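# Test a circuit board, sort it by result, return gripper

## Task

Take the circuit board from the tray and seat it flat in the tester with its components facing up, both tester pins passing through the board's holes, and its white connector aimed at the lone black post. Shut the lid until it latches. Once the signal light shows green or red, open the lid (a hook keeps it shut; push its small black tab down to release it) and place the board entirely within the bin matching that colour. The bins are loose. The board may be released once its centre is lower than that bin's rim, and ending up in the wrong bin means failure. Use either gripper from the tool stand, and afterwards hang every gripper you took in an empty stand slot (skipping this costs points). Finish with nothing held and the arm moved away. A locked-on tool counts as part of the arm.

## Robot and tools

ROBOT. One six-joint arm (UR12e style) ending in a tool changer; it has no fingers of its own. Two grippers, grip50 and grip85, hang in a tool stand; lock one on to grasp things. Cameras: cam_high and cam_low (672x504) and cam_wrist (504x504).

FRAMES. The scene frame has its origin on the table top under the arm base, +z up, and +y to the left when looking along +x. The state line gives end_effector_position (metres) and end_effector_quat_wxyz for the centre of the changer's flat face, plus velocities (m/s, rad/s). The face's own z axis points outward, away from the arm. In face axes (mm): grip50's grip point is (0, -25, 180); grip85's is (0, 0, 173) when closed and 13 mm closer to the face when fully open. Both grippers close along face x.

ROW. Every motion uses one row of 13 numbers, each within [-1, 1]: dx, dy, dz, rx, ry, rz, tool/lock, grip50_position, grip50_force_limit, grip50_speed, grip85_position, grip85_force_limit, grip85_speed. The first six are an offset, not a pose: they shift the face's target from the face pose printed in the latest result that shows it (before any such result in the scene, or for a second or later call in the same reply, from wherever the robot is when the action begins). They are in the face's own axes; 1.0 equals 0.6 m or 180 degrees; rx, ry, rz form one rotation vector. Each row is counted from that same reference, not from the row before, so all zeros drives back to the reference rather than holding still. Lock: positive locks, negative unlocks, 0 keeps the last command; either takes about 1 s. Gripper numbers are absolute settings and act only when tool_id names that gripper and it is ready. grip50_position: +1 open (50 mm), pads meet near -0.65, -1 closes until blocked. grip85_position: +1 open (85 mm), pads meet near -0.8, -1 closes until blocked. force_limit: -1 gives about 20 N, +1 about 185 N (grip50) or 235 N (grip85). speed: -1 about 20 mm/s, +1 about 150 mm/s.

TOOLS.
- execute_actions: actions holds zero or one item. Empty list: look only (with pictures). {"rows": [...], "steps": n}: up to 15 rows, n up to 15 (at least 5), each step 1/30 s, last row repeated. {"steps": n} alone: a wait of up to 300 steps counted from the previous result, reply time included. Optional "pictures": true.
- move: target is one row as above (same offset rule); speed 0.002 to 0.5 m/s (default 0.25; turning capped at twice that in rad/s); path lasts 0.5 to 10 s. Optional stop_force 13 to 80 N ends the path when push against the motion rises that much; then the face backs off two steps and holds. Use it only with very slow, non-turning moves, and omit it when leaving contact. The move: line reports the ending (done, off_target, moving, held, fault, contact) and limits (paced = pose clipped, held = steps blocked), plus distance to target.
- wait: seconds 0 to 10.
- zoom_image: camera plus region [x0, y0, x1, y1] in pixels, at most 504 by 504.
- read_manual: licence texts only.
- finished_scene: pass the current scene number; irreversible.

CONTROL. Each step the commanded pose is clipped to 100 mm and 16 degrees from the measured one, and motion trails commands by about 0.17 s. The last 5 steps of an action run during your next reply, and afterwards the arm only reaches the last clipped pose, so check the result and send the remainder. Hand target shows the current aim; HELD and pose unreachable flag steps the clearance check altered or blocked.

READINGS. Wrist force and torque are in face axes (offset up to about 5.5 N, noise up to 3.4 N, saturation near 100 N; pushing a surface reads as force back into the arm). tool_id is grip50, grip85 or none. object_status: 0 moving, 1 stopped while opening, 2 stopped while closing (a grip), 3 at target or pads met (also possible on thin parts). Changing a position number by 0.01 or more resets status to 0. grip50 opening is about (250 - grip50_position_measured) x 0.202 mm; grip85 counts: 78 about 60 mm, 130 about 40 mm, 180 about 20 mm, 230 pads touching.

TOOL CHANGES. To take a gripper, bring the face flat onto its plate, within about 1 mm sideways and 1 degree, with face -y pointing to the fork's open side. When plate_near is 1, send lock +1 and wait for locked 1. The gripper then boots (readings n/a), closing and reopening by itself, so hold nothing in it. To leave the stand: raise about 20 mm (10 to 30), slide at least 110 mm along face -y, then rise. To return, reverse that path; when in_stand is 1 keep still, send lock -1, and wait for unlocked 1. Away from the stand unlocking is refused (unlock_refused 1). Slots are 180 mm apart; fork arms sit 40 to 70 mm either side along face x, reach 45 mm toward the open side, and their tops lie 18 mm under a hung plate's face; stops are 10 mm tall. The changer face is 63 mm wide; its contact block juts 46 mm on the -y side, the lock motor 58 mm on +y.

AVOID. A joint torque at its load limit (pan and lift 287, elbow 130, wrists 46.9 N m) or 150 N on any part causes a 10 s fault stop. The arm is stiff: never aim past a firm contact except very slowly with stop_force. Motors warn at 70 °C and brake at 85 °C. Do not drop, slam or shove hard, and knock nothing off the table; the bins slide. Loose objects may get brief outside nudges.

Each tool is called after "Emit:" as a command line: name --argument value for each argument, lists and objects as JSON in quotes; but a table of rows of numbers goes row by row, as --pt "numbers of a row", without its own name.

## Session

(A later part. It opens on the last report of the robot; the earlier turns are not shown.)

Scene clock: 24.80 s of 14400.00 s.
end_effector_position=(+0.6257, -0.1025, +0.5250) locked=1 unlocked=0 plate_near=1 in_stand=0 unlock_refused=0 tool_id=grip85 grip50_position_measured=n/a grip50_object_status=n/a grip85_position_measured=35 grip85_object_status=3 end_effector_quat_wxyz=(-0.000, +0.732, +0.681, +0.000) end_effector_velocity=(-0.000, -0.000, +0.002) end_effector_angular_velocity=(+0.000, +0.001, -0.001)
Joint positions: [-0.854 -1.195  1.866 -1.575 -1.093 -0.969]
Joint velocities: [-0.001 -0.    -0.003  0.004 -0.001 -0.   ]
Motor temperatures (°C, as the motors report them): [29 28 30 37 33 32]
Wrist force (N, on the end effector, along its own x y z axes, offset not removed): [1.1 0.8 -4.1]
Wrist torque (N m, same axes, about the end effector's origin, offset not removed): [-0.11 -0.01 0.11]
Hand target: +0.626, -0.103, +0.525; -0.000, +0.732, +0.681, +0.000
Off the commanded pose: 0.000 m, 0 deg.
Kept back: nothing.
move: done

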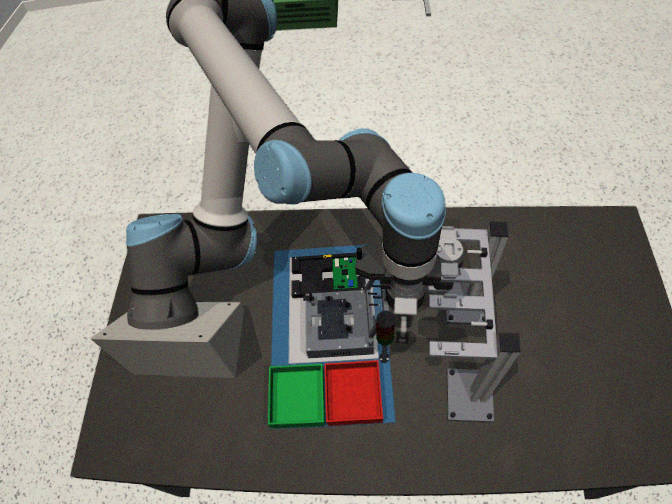

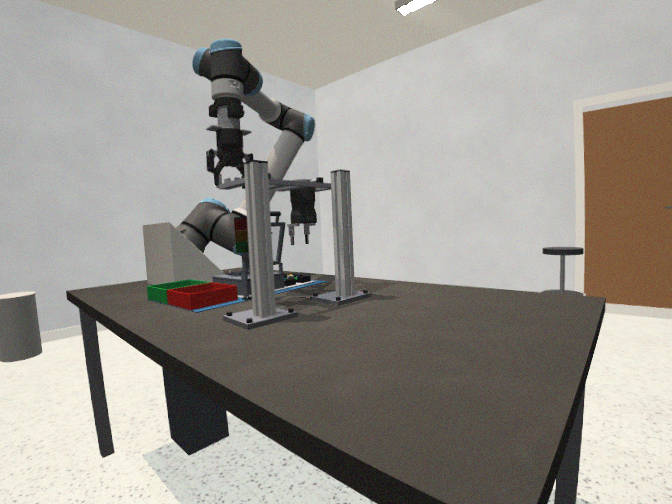

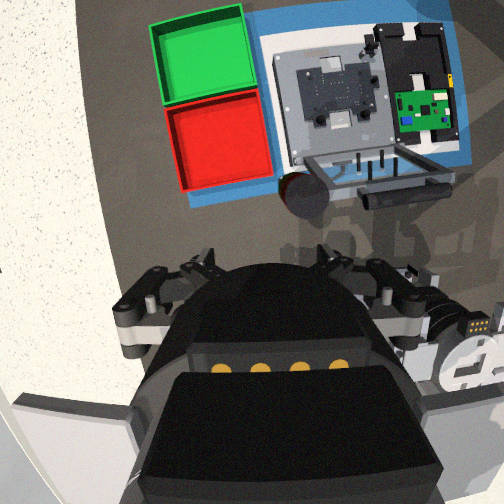

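Emit:
move --target '[0.435,-0.27,0.1,0,0,-0.545,0,0,0,0,0.75,-0.6,0]'

Scene clock: 28.97 s of 14400.00 s.
end_effector_position=(+0.4829, +0.1692, +0.4655) locked=1 unlocked=0 plate_near=1 in_stand=0 unlock_refused=0 tool_id=grip85 grip50_position_measured=n/a grip50_object_status=n/a grip85_position_measured=35 grip85_object_status=3 end_effector_quat_wxyz=(-0.000, -0.034, +0.999, +0.000) end_effector_velocity=(-0.001, +0.001, -0.000) end_effector_angular_velocity=(+0.000, +0.001, +0.009)
Joint positions: [-0.775 -1.74   2.173 -1.372 -1.046 -2.609]
Joint velocities: [ 0.    -0.003  0.001  0.003 -0.    -0.009]
Motor temperatures (°C, as the motors report them): [29 28 30 37 33 32]
Wrist force (N, on the end effector, along its own x y z axes, offset not removed): [-2.8 -3.6 3.6]
Wrist torque (N m, same axes, about the end effector's origin, offset not removed): [-0.32 0.28 0.06]
Hand target: +0.483, +0.169, +0.465; -0.000, -0.034, +0.999, +0.000
Off the commanded pose: 0.000 m, 0 deg.
Kept back: nothing.
move: done

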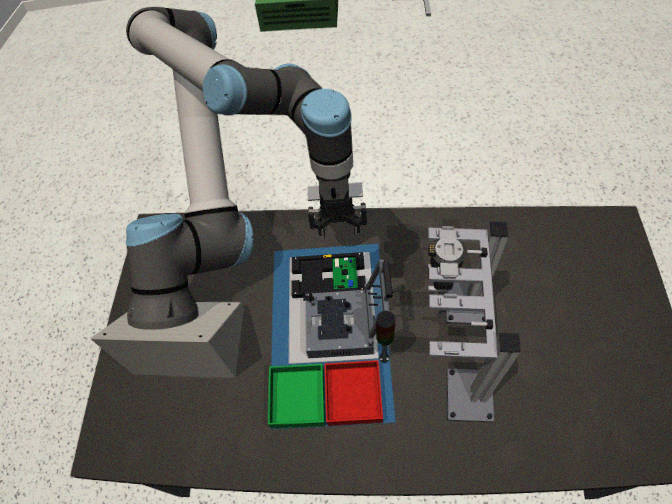

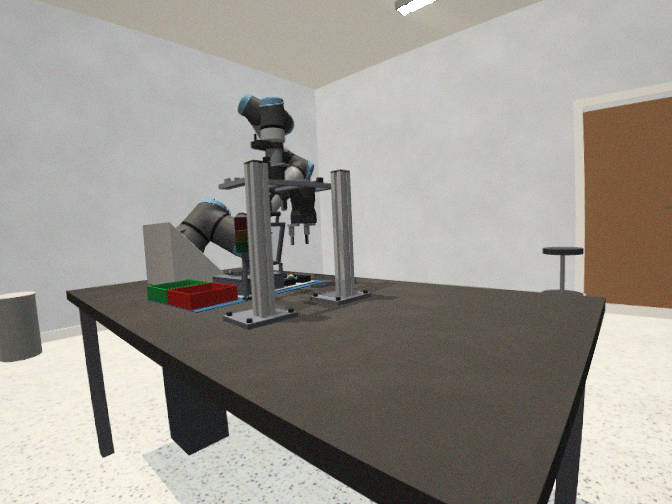

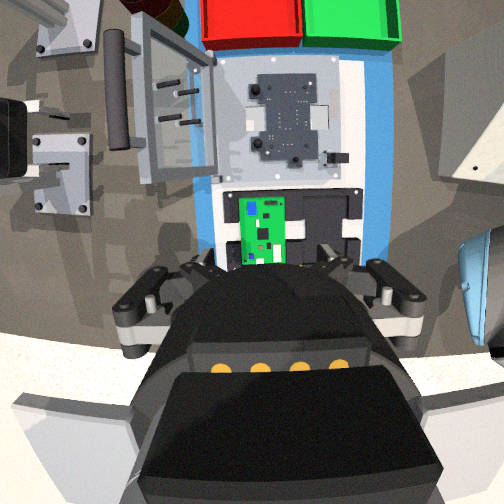

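Emit:
move --target '[-0.004,0.042,0.27,0,0,0.006,0,0,0,0,0.75,-0.6,0]' --speed 0.15

Scene clock: 30.93 s of 14400.00 s.
end_effector_position=(+0.4835, +0.1948, +0.3036) locked=1 unlocked=0 plate_near=1 in_stand=0 unlock_refused=0 tool_id=grip85 grip50_position_measured=n/a grip50_object_status=n/a grip85_position_measured=35 grip85_object_status=3 end_effector_quat_wxyz=(-0.000, -0.025, +1.000, +0.000) end_effector_velocity=(+0.001, +0.000, -0.002) end_effector_angular_velocity=(-0.000, -0.001, +0.001)
Joint positions: [-0.563 -1.724  2.379 -1.712 -0.93  -2.376]
Joint velocities: [ 0.003  0.002  0.002 -0.007  0.002  0.004]
Motor temperatures (°C, as the motors report them): [29 28 30 37 33 32]
Wrist force (N, on the end effector, along its own x y z axes, offset not removed): [-4.7 4.9 -0.2]
Wrist torque (N m, same axes, about the end effector's origin, offset not removed): [0.15 0.44 0.18]
Hand target: +0.483, +0.195, +0.303; -0.000, -0.025, +1.000, +0.000
Off the commanded pose: 0.000 m, 0 deg.
Kept back: nothing.
move: done

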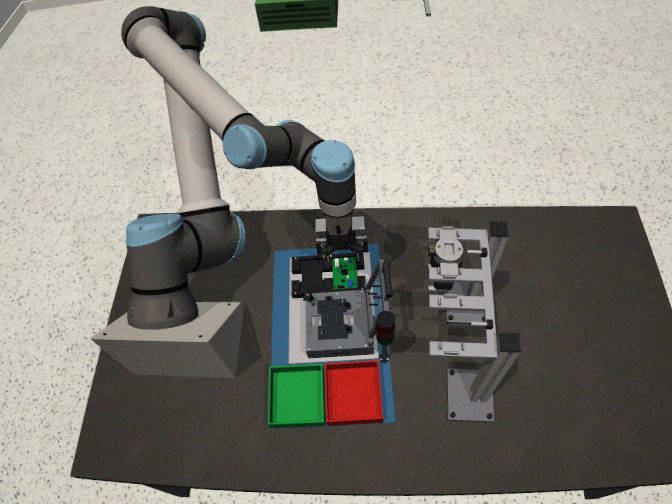

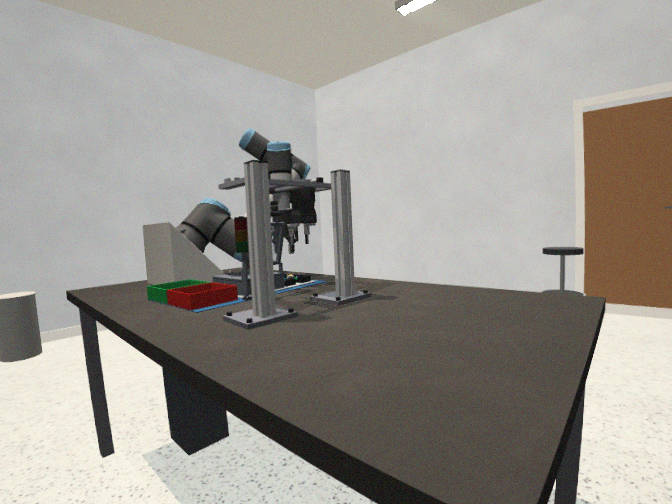

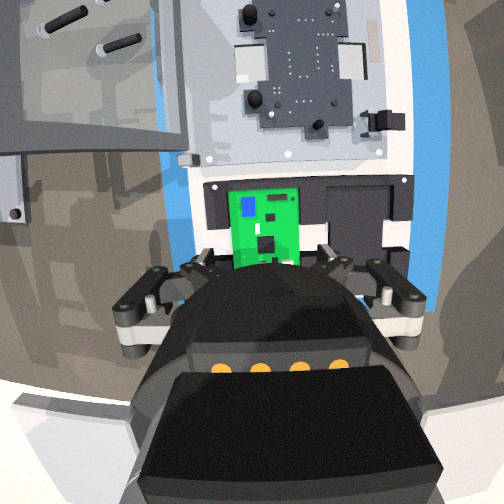

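Emit:
move --target '[0,0.003,0.14,0,0,0,0,0,0,0,0.75,-0.6,0]' --speed 0.08

Emit:
move --target '[0,0,0.039,0,0,0,0,0,0,0,0.75,-0.6,0]' --speed 0.015 --stop_force 15

Scene clock: 32.67 s of 14400.00 s.
end_effector_position=(+0.4833, +0.1967, +0.2198) locked=1 unlocked=0 plate_near=1 in_stand=0 unlock_refused=0 tool_id=grip85 grip50_position_measured=n/a grip50_object_status=n/a grip85_position_measured=35 grip85_object_status=3 end_effector_quat_wxyz=(-0.000, -0.025, +1.000, +0.000) end_effector_velocity=(+0.000, -0.000, -0.002) end_effector_angular_velocity=(+0.000, -0.000, -0.002)
Joint positions: [-0.447 -1.642  2.466 -1.963 -0.878 -2.245]
Joint velocities: [ 0.002  0.002  0.001 -0.006  0.001  0.005]
Motor temperatures (°C, as the motors report them): [29 28 30 37 33 32]
Wrist force (N, on the end effector, along its own x y z axes, offset not removed): [-2.6 -2.3 -1.4]
Wrist torque (N m, same axes, about the end effector's origin, offset not removed): [-0.36 0.09 0.13]
Hand target: +0.483, +0.197, +0.220; -0.000, -0.025, +1.000, +0.000
Off the commanded pose: 0.000 m, 0 deg.
Kept back: nothing.
move: done

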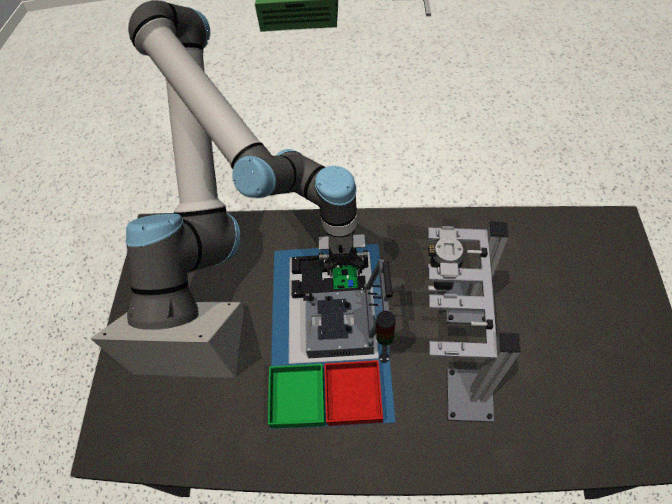

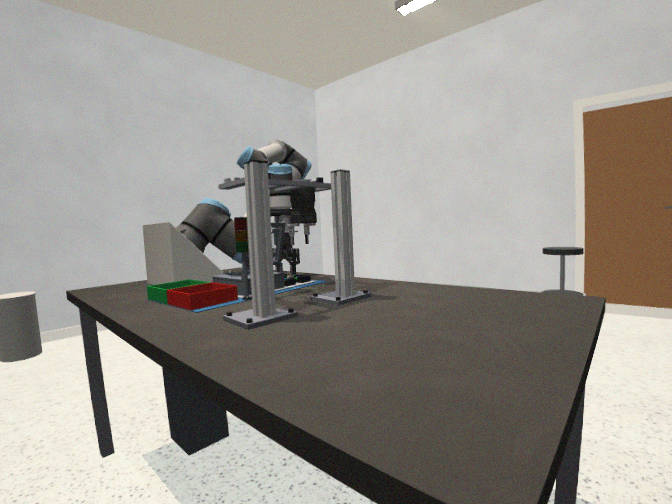

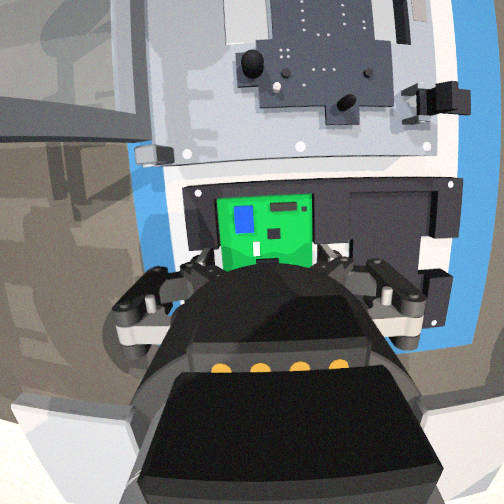

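Scene clock: 43.57 s of 14400.00 s.
end_effector_position=(+0.4846, +0.1968, +0.2103) locked=1 unlocked=0 plate_near=1 in_stand=0 unlock_refused=0 tool_id=grip85 grip50_position_measured=n/a grip50_object_status=n/a grip85_position_measured=34 grip85_object_status=3 end_effector_quat_wxyz=(+0.001, -0.025, +1.000, -0.001) end_effector_velocity=(-0.000, -0.000, +0.000) end_effector_angular_velocity=(-0.000, +0.000, -0.001)
Joint positions: [-0.432 -1.627  2.474 -1.999 -0.872 -2.227]
Joint velocities: [-0.    -0.     0.    -0.    -0.     0.001]
Motor temperatures (°C, as the motors report them): [29 28 30 37 33 32]
Wrist force (N, on the end effector, along its own x y z axes, offset not removed): [4.9 0.6 -26.8]
Wrist torque (N m, same axes, about the end effector's origin, offset not removed): [0.73 1.85 0.06]
Hand target: +0.485, +0.197, +0.210; +0.001, -0.025, +1.000, -0.001
Off the commanded pose: 0.014 m, 0 deg.
FORCE FAULT: contact force on the arm reached its limit, and the arm stopped for 10 seconds. The contact can be on any part of the arm, not only on its tool. The arm's remaining commands of this call were not run. The arm holds still and accepts commands again. Move the arm away from the contact; if what it grips holds it there, let go first. Pushing or pulling that hard again can fault the arm again.
Kept back: nothing.
move: fault (stop_force had ended the path)

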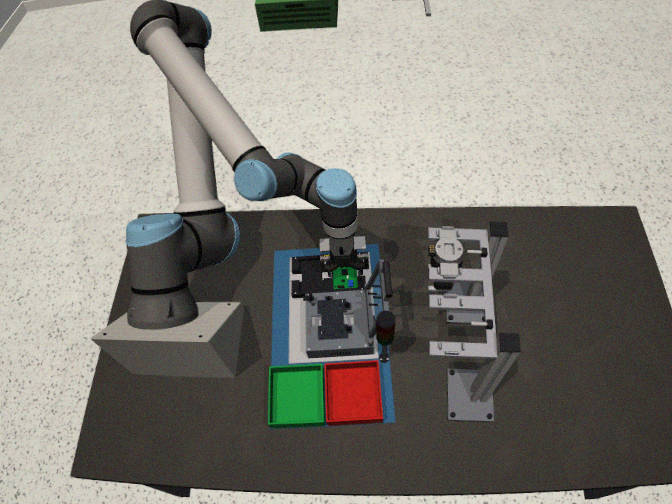

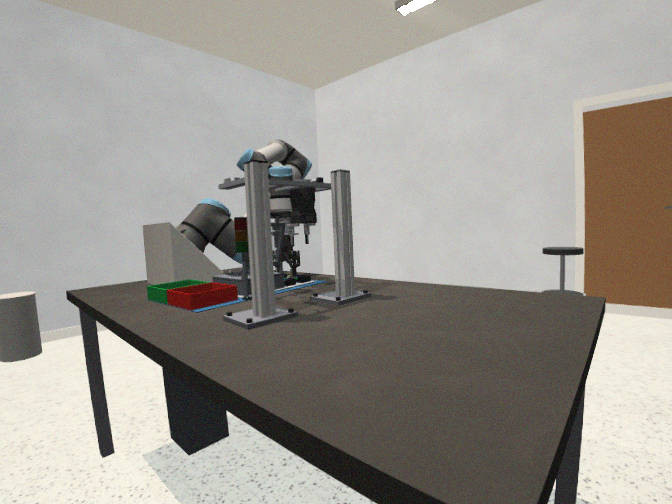

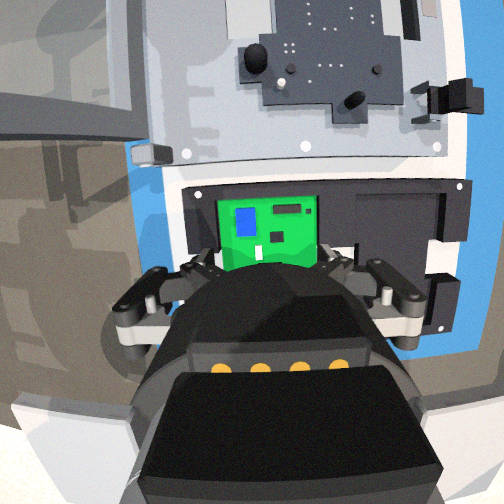

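Emit:
move --target '[0.002,0,-0.015,0,0,0,0,0,0,0,0.75,-0.6,0]' --speed 0.02

Emit:
move --target '[0,0.01,0,0,0,0,0,0,0,0,0.75,-0.6,0]' --speed 0.02

Scene clock: 44.57 s of 14400.00 s.
end_effector_position=(+0.4834, +0.1967, +0.2191) locked=1 unlocked=0 plate_near=1 in_stand=0 unlock_refused=0 tool_id=grip85 grip50_position_measured=n/a grip50_object_status=n/a grip85_position_measured=35 grip85_object_status=3 end_effector_quat_wxyz=(+0.001, -0.025, +1.000, -0.001) end_effector_velocity=(-0.000, +0.000, +0.001) end_effector_angular_velocity=(+0.001, +0.000, +0.000)
Joint positions: [-0.446 -1.642  2.467 -1.968 -0.877 -2.243]
Joint velocities: [-0.002 -0.002 -0.001  0.006 -0.    -0.003]
Motor temperatures (°C, as the motors report them): [29 28 30 37 33 32]
Wrist force (N, on the end effector, along its own x y z axes, offset not removed): [-1.8 -3.3 -0.4]
Wrist torque (N m, same axes, about the end effector's origin, offset not removed): [-0.38 0.05 0.03]
Hand target: +0.483, +0.197, +0.219; +0.001, -0.025, +1.000, -0.001
Off the commanded pose: 0.000 m, 0 deg.
Kept back: nothing.
move: done

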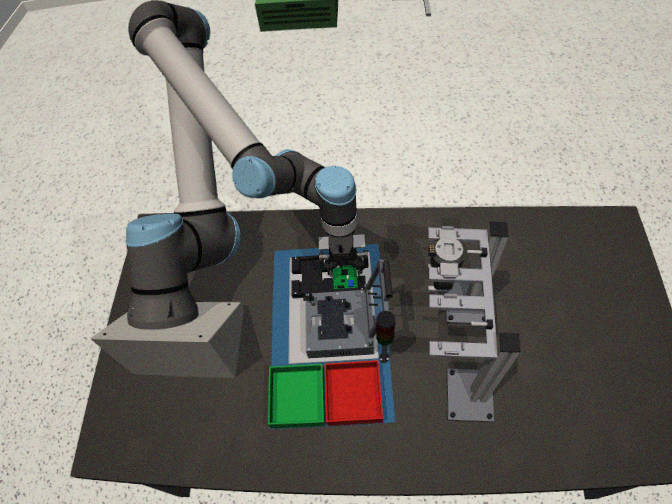

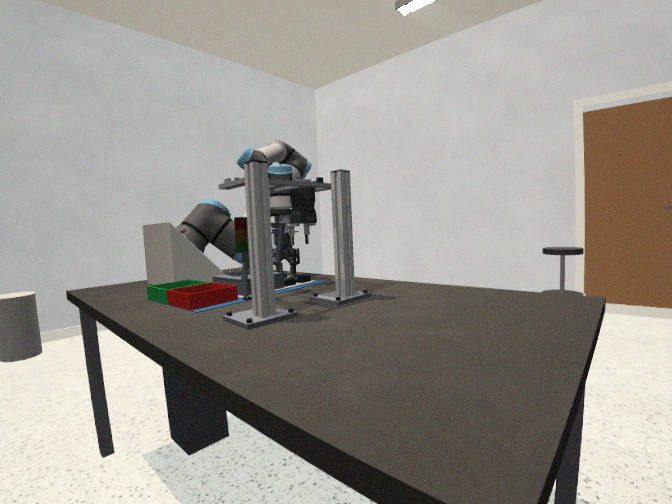

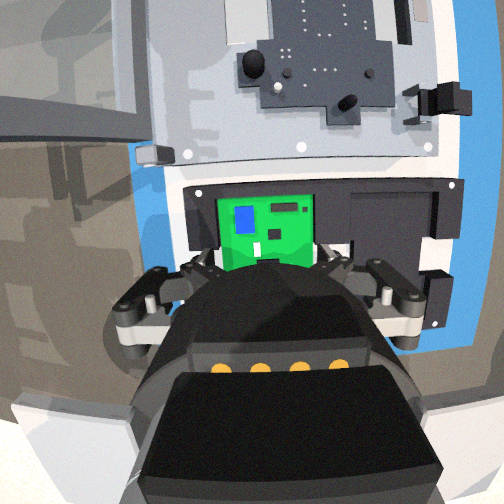

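Scene clock: 45.27 s of 14400.00 s.
end_effector_position=(+0.4831, +0.2025, +0.2191) locked=1 unlocked=0 plate_near=1 in_stand=0 unlock_refused=0 tool_id=grip85 grip50_position_measured=n/a grip50_object_status=n/a grip85_position_measured=35 grip85_object_status=3 end_effector_quat_wxyz=(+0.001, -0.025, +1.000, -0.001) end_effector_velocity=(-0.000, +0.002, -0.000) end_effector_angular_velocity=(-0.000, +0.000, +0.001)
Joint positions: [-0.438 -1.65   2.466 -1.964 -0.874 -2.234]
Joint velocities: [ 0.003 -0.003 -0.001  0.001  0.001  0.002]
Motor temperatures (°C, as the motors report them): [29 28 30 37 33 32]
Wrist force (N, on the end effector, along its own x y z axes, offset not removed): [-0.7 0.2 -2.0]
Wrist torque (N m, same axes, about the end effector's origin, offset not removed): [-0.17 0.08 0.21]
Hand target: +0.483, +0.203, +0.219; +0.001, -0.025, +1.000, -0.001
Off the commanded pose: 0.000 m, 0 deg.
Kept back: nothing.
move: done

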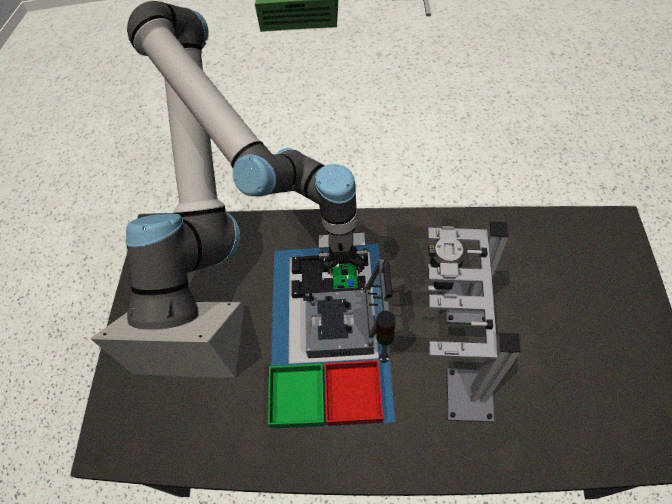

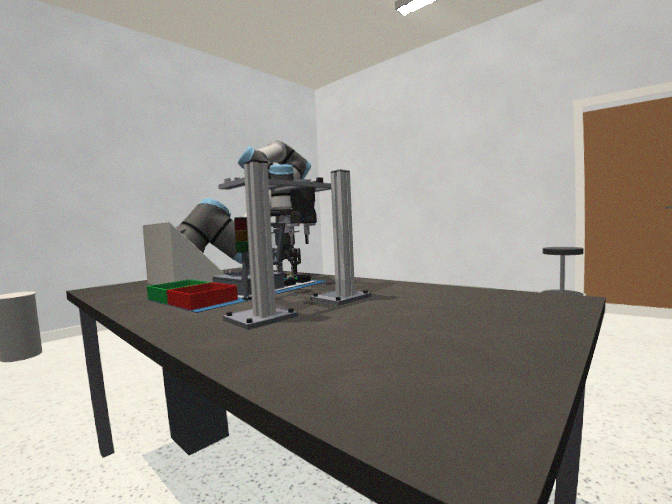

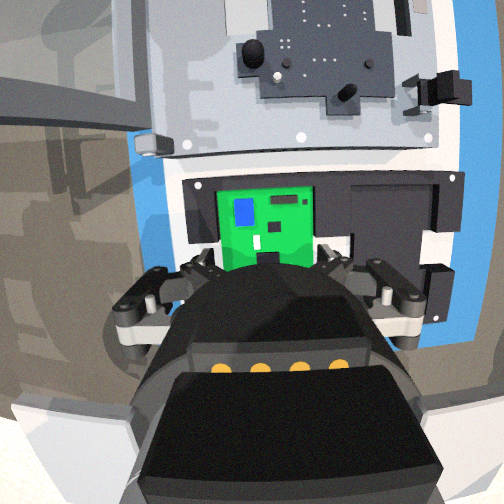

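Emit:
move --target '[0,0,0.038,0,0,0,0,0,0,0,0.75,-0.6,0]' --speed 0.006 --stop_force 13

Scene clock: 49.53 s of 14400.00 s.
end_effector_position=(+0.4831, +0.2025, +0.1964) locked=1 unlocked=0 plate_near=1 in_stand=0 unlock_refused=0 tool_id=grip85 grip50_position_measured=n/a grip50_object_status=n/a grip85_position_measured=35 grip85_object_status=3 end_effector_quat_wxyz=(+0.001, -0.025, +1.000, -0.001) end_effector_velocity=(+0.000, -0.000, -0.001) end_effector_angular_velocity=(-0.001, -0.000, +0.001)
Joint positions: [-0.406 -1.618  2.486 -2.042 -0.861 -2.195]
Joint velocities: [ 0.001  0.002  0.001 -0.004 -0.     0.001]
Motor temperatures (°C, as the motors report them): [29 28 30 37 33 32]
Wrist force (N, on the end effector, along its own x y z axes, offset not removed): [-2.2 -1.1 4.3]
Wrist torque (N m, same axes, about the end effector's origin, offset not removed): [-0.01 0.15 -0.02]
Hand target: +0.483, +0.203, +0.196; +0.001, -0.025, +1.000, -0.001
Off the commanded pose: 0.000 m, 0 deg.
Kept back: nothing.
move: done

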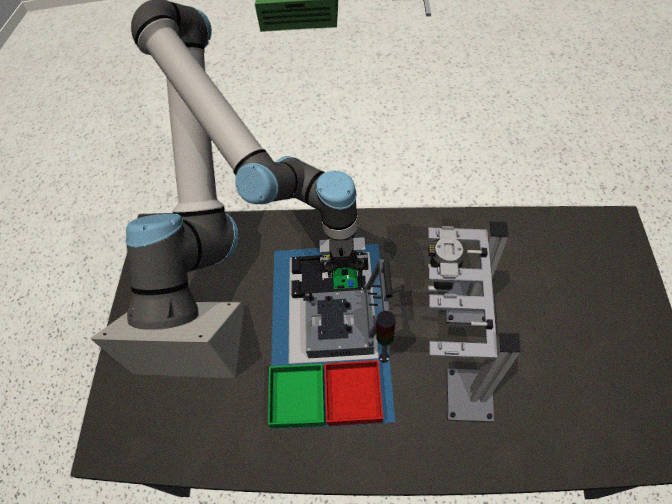

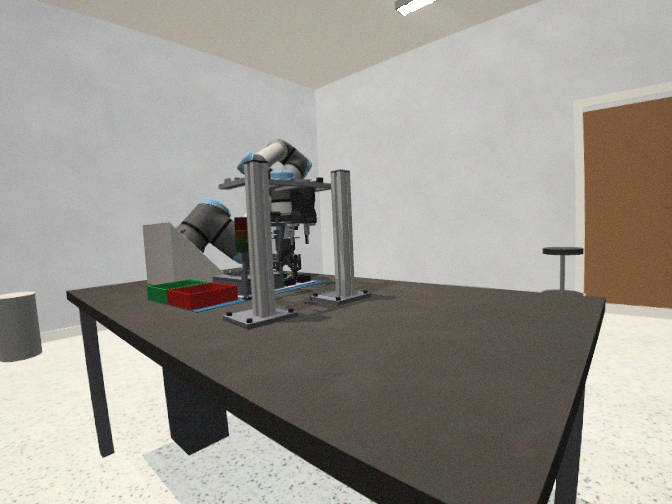

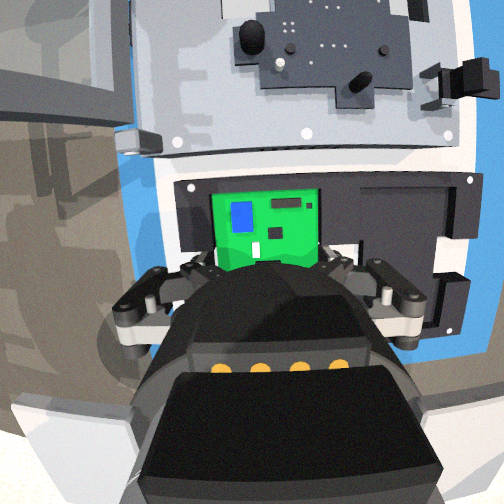

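Emit:
move --target '[0,0,0,0,0,0,0,0,0,0,-1,-0.6,-0.5]'

Emit:
move --target '[0,0,-0.2,0,0,0,0,0,0,0,-1,-0.6,-0.5]' --speed 0.08

Emit:
move --target '[0.063,-0.272,0,0,0,0,0,0,0,0,-1,-0.6,-0.5]' --speed 0.12

Scene clock: 50.47 s of 14400.00 s.
end_effector_position=(+0.4830, +0.2025, +0.1964) locked=1 unlocked=0 plate_near=1 in_stand=0 unlock_refused=0 tool_id=grip85 grip50_position_measured=n/a grip50_object_status=n/a grip85_position_measured=48 grip85_object_status=2 end_effector_quat_wxyz=(+0.001, -0.025, +1.000, -0.001) end_effector_velocity=(+0.000, +0.000, +0.000) end_effector_angular_velocity=(-0.000, -0.001, +0.001)
Joint positions: [-0.406 -1.618  2.486 -2.042 -0.861 -2.195]
Joint velocities: [-0.    -0.    -0.    -0.001  0.    -0.   ]
Motor temperatures (°C, as the motors report them): [29 28 30 37 33 32]
Wrist force (N, on the end effector, along its own x y z axes, offset not removed): [47.5 13.0 -54.0]
Wrist torque (N m, same axes, about the end effector's origin, offset not removed): [-1.00 6.65 0.07]
Hand target: +0.483, +0.203, +0.196; +0.001, -0.025, +1.000, -0.001
Off the commanded pose: 0.000 m, 0 deg.
Kept back: nothing.
move: done

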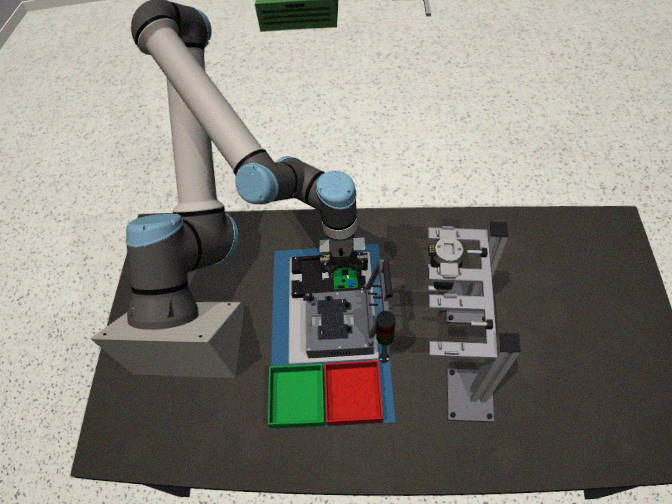

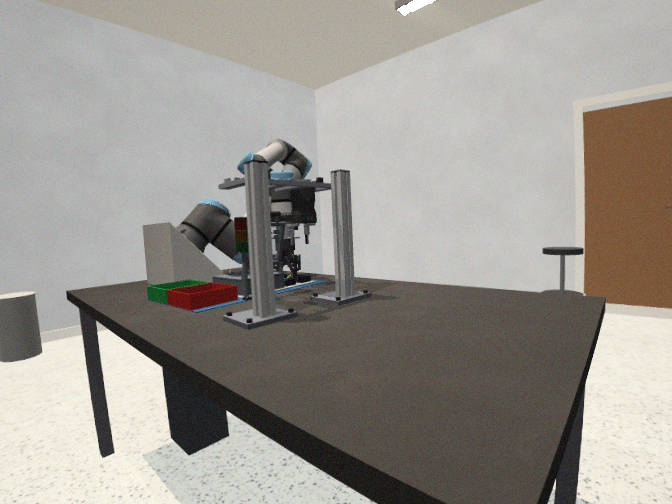

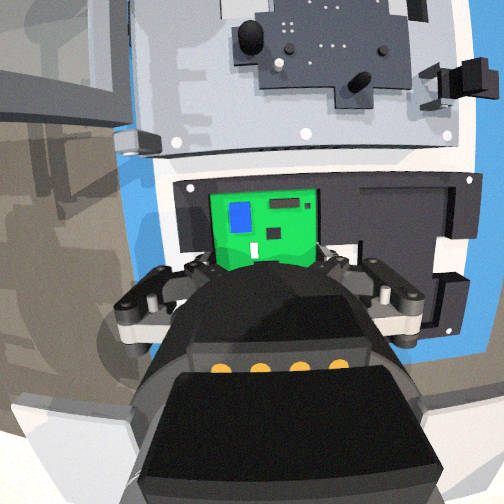

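Scene clock: 52.40 s of 14400.00 s.
end_effector_position=(+0.4829, +0.2025, +0.3162) locked=1 unlocked=0 plate_near=1 in_stand=0 unlock_refused=0 tool_id=grip85 grip50_position_measured=n/a grip50_object_status=n/a grip85_position_measured=48 grip85_object_status=2 end_effector_quat_wxyz=(+0.001, -0.025, +1.000, -0.001) end_effector_velocity=(-0.000, +0.000, +0.002) end_effector_angular_velocity=(+0.001, -0.000, -0.001)
Joint positions: [-0.57  -1.744  2.363 -1.674 -0.934 -2.383]
Joint velocities: [-0.002 -0.001 -0.002  0.005 -0.001 -0.001]
Motor temperatures (°C, as the motors report them): [29 28 30 37 33 32]
Wrist force (N, on the end effector, along its own x y z axes, offset not removed): [-3.0 -0.1 2.8]
Wrist torque (N m, same axes, about the end effector's origin, offset not removed): [-0.09 0.23 0.21]
Hand target: +0.483, +0.203, +0.316; +0.001, -0.025, +1.000, -0.001
Off the commanded pose: 0.000 m, 0 deg.
Kept back: nothing.
move: done

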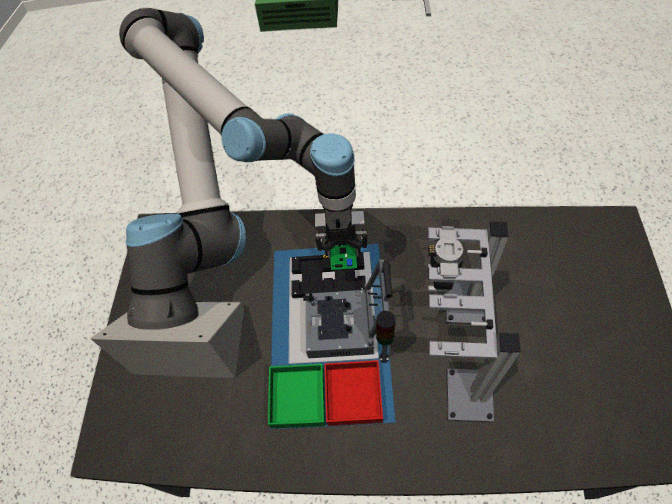

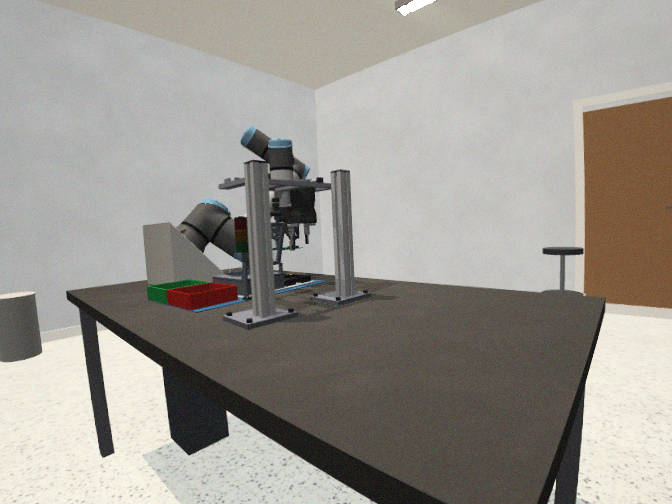

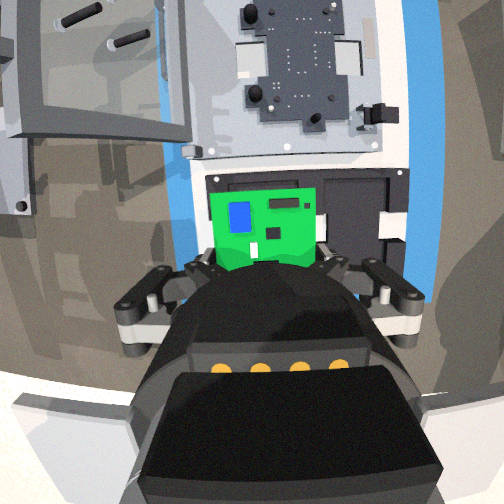

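Scene clock: 54.30 s of 14400.00 s.
end_effector_position=(+0.4536, +0.0379, +0.3163) locked=1 unlocked=0 plate_near=1 in_stand=0 unlock_refused=0 tool_id=grip85 grip50_position_measured=n/a grip50_object_status=n/a grip85_position_measured=48 grip85_object_status=2 end_effector_quat_wxyz=(+0.001, -0.025, +1.000, -0.000) end_effector_velocity=(-0.000, -0.002, -0.000) end_effector_angular_velocity=(-0.000, +0.001, -0.000)
Joint positions: [-0.797 -1.534  2.428 -1.825 -1.058 -2.611]
Joint velocities: [-0.002  0.003  0.    -0.002 -0.002 -0.001]
Motor temperatures (°C, as the motors report them): [29 28 30 37 33 32]
Wrist force (N, on the end effector, along its own x y z axes, offset not removed): [-2.0 -4.9 -3.1]
Wrist torque (N m, same axes, about the end effector's origin, offset not removed): [-0.42 0.08 0.34]
Hand target: +0.454, +0.038, +0.316; +0.001, -0.025, +1.000, -0.000
Off the commanded pose: 0.000 m, 0 deg.
Kept back: nothing.
move: done

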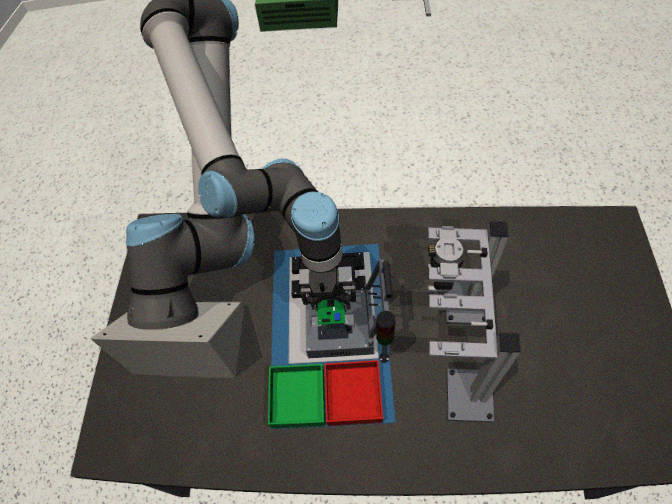

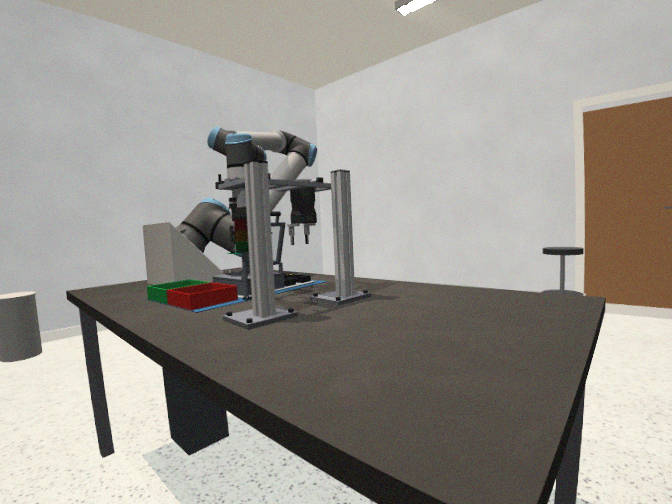

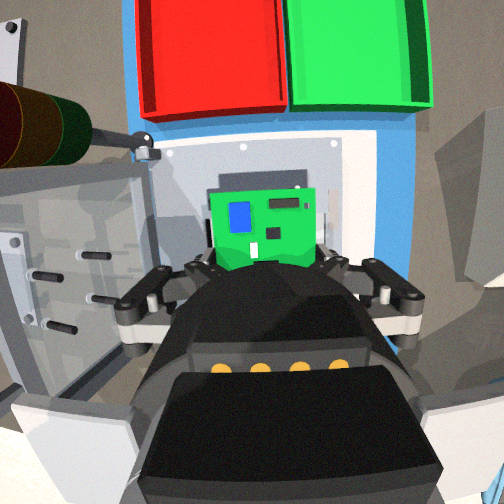

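Emit:
move --target '[0,-0.014,0.05,0,0,0,0,0,0,0,-1,-0.6,-0.5]' --speed 0.03

Emit:
zoom_image --camera "cam_wrist" --region '[170,130,370,280]'

Scene clock: 55.93 s of 14400.00 s.
end_effector_position=(+0.4540, +0.0296, +0.2864) locked=1 unlocked=0 plate_near=1 in_stand=0 unlock_refused=0 tool_id=grip85 grip50_position_measured=n/a grip50_object_status=n/a grip85_position_measured=48 grip85_object_status=2 end_effector_quat_wxyz=(+0.001, -0.025, +1.000, -0.000) end_effector_velocity=(+0.000, -0.000, -0.002) end_effector_angular_velocity=(+0.001, -0.001, -0.000)
Joint positions: [-0.774 -1.489  2.459 -1.912 -1.044 -2.589]
Joint velocities: [ 0.002  0.003  0.002 -0.005  0.002  0.001]
Motor temperatures (°C, as the motors report them): [29 28 30 37 33 32]
Wrist force (N, on the end effector, along its own x y z axes, offset not removed): [1.5 0.1 -0.2]
Wrist torque (N m, same axes, about the end effector's origin, offset not removed): [-0.01 -0.28 0.19]
Hand target: +0.454, +0.030, +0.286; +0.001, -0.025, +1.000, -0.000
Off the commanded pose: 0.000 m, 0 deg.
Kept back: nothing.
move: done

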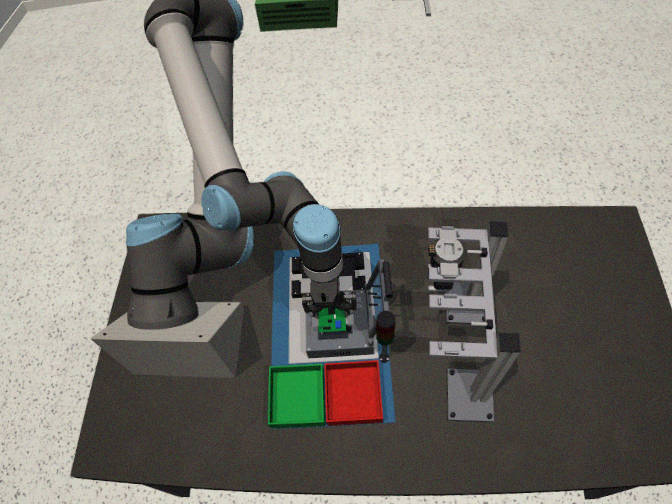

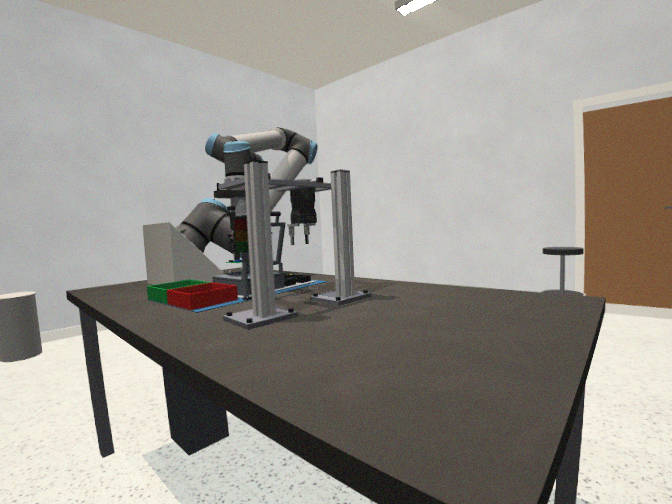

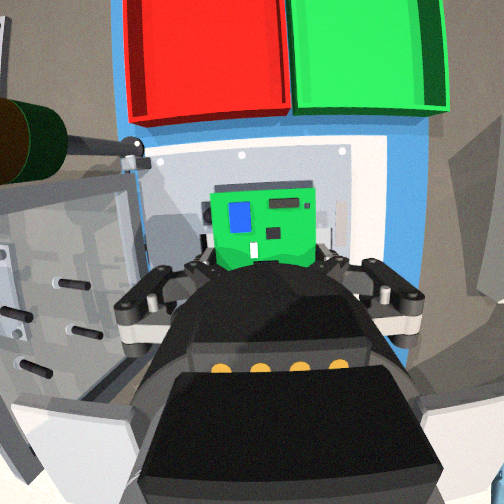

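Region (170, 130, 370, 280) of cam_wrist's 504x504 image, scaled by 2.520, with more detail than that image has; it fills the top 378 rows of this view, and the rest is white.

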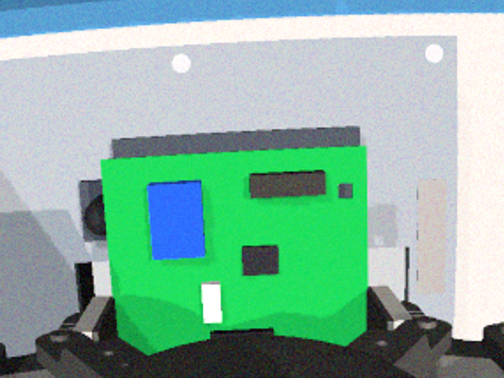

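Descend slowly.

Emit:
move --target '[0,0,0.0605,0,0,0,0,0,0,0,-1,-0.6,-0.5]' --speed 0.006 --stop_force 14

Emit:
zoom_image --camera "cam_wrist" --region '[170,130,370,280]'

Scene clock: 61.03 s of 14400.00 s.
end_effector_position=(+0.4539, +0.0296, +0.2592) locked=1 unlocked=0 plate_near=1 in_stand=0 unlock_refused=0 tool_id=grip85 grip50_position_measured=n/a grip50_object_status=n/a grip85_position_measured=48 grip85_object_status=2 end_effector_quat_wxyz=(+0.001, -0.025, +1.000, -0.000) end_effector_velocity=(+0.001, +0.000, +0.003) end_effector_angular_velocity=(-0.000, -0.002, +0.001)
Joint positions: [-0.744 -1.457  2.487 -1.986 -1.027 -2.561]
Joint velocities: [-0.002 -0.003 -0.003  0.006  0.    -0.003]
Motor temperatures (°C, as the motors report them): [29 28 30 37 33 32]
Wrist force (N, on the end effector, along its own x y z axes, offset not removed): [14.1 -3.2 4.3]
Wrist torque (N m, same axes, about the end effector's origin, offset not removed): [0.37 3.43 -0.04]
Hand target: +0.454, +0.030, +0.260; +0.001, -0.025, +1.000, -0.000
Off the commanded pose: 0.009 m, 0 deg.
Kept back: nothing.
move: contact

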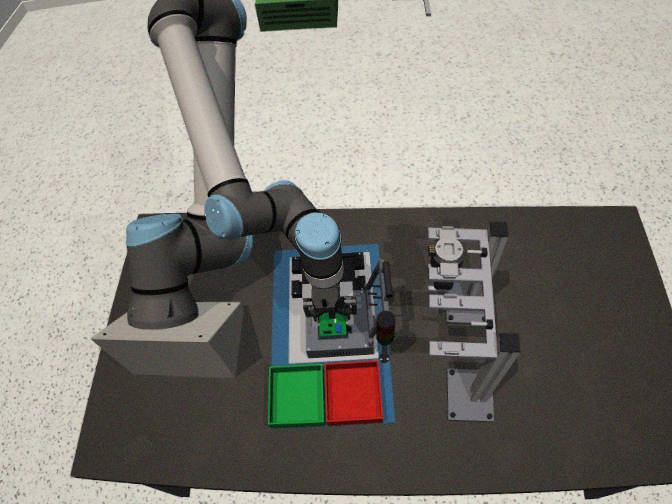

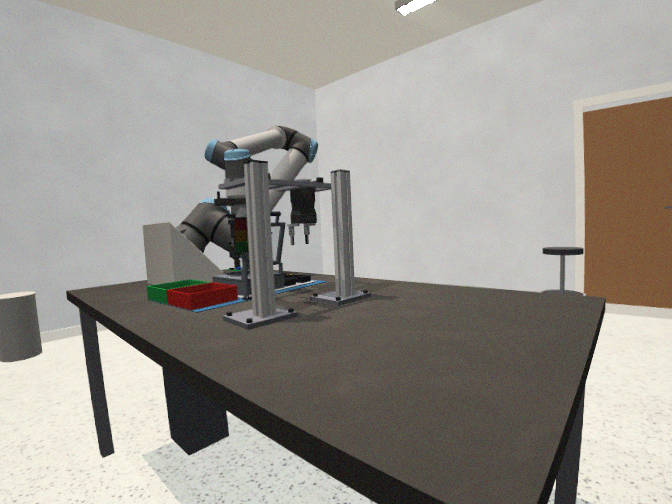

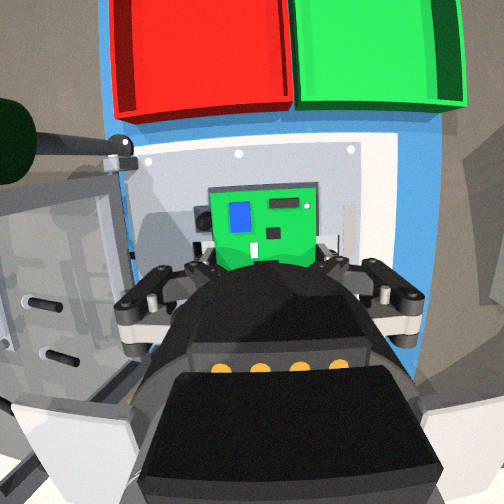

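Region (170, 130, 370, 280) of cam_wrist's 504x504 image, scaled by 2.520, with more detail than that image has; it fills the top 378 rows of this view, and the rest is white.

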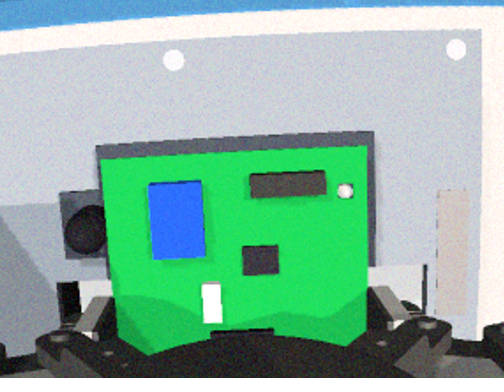

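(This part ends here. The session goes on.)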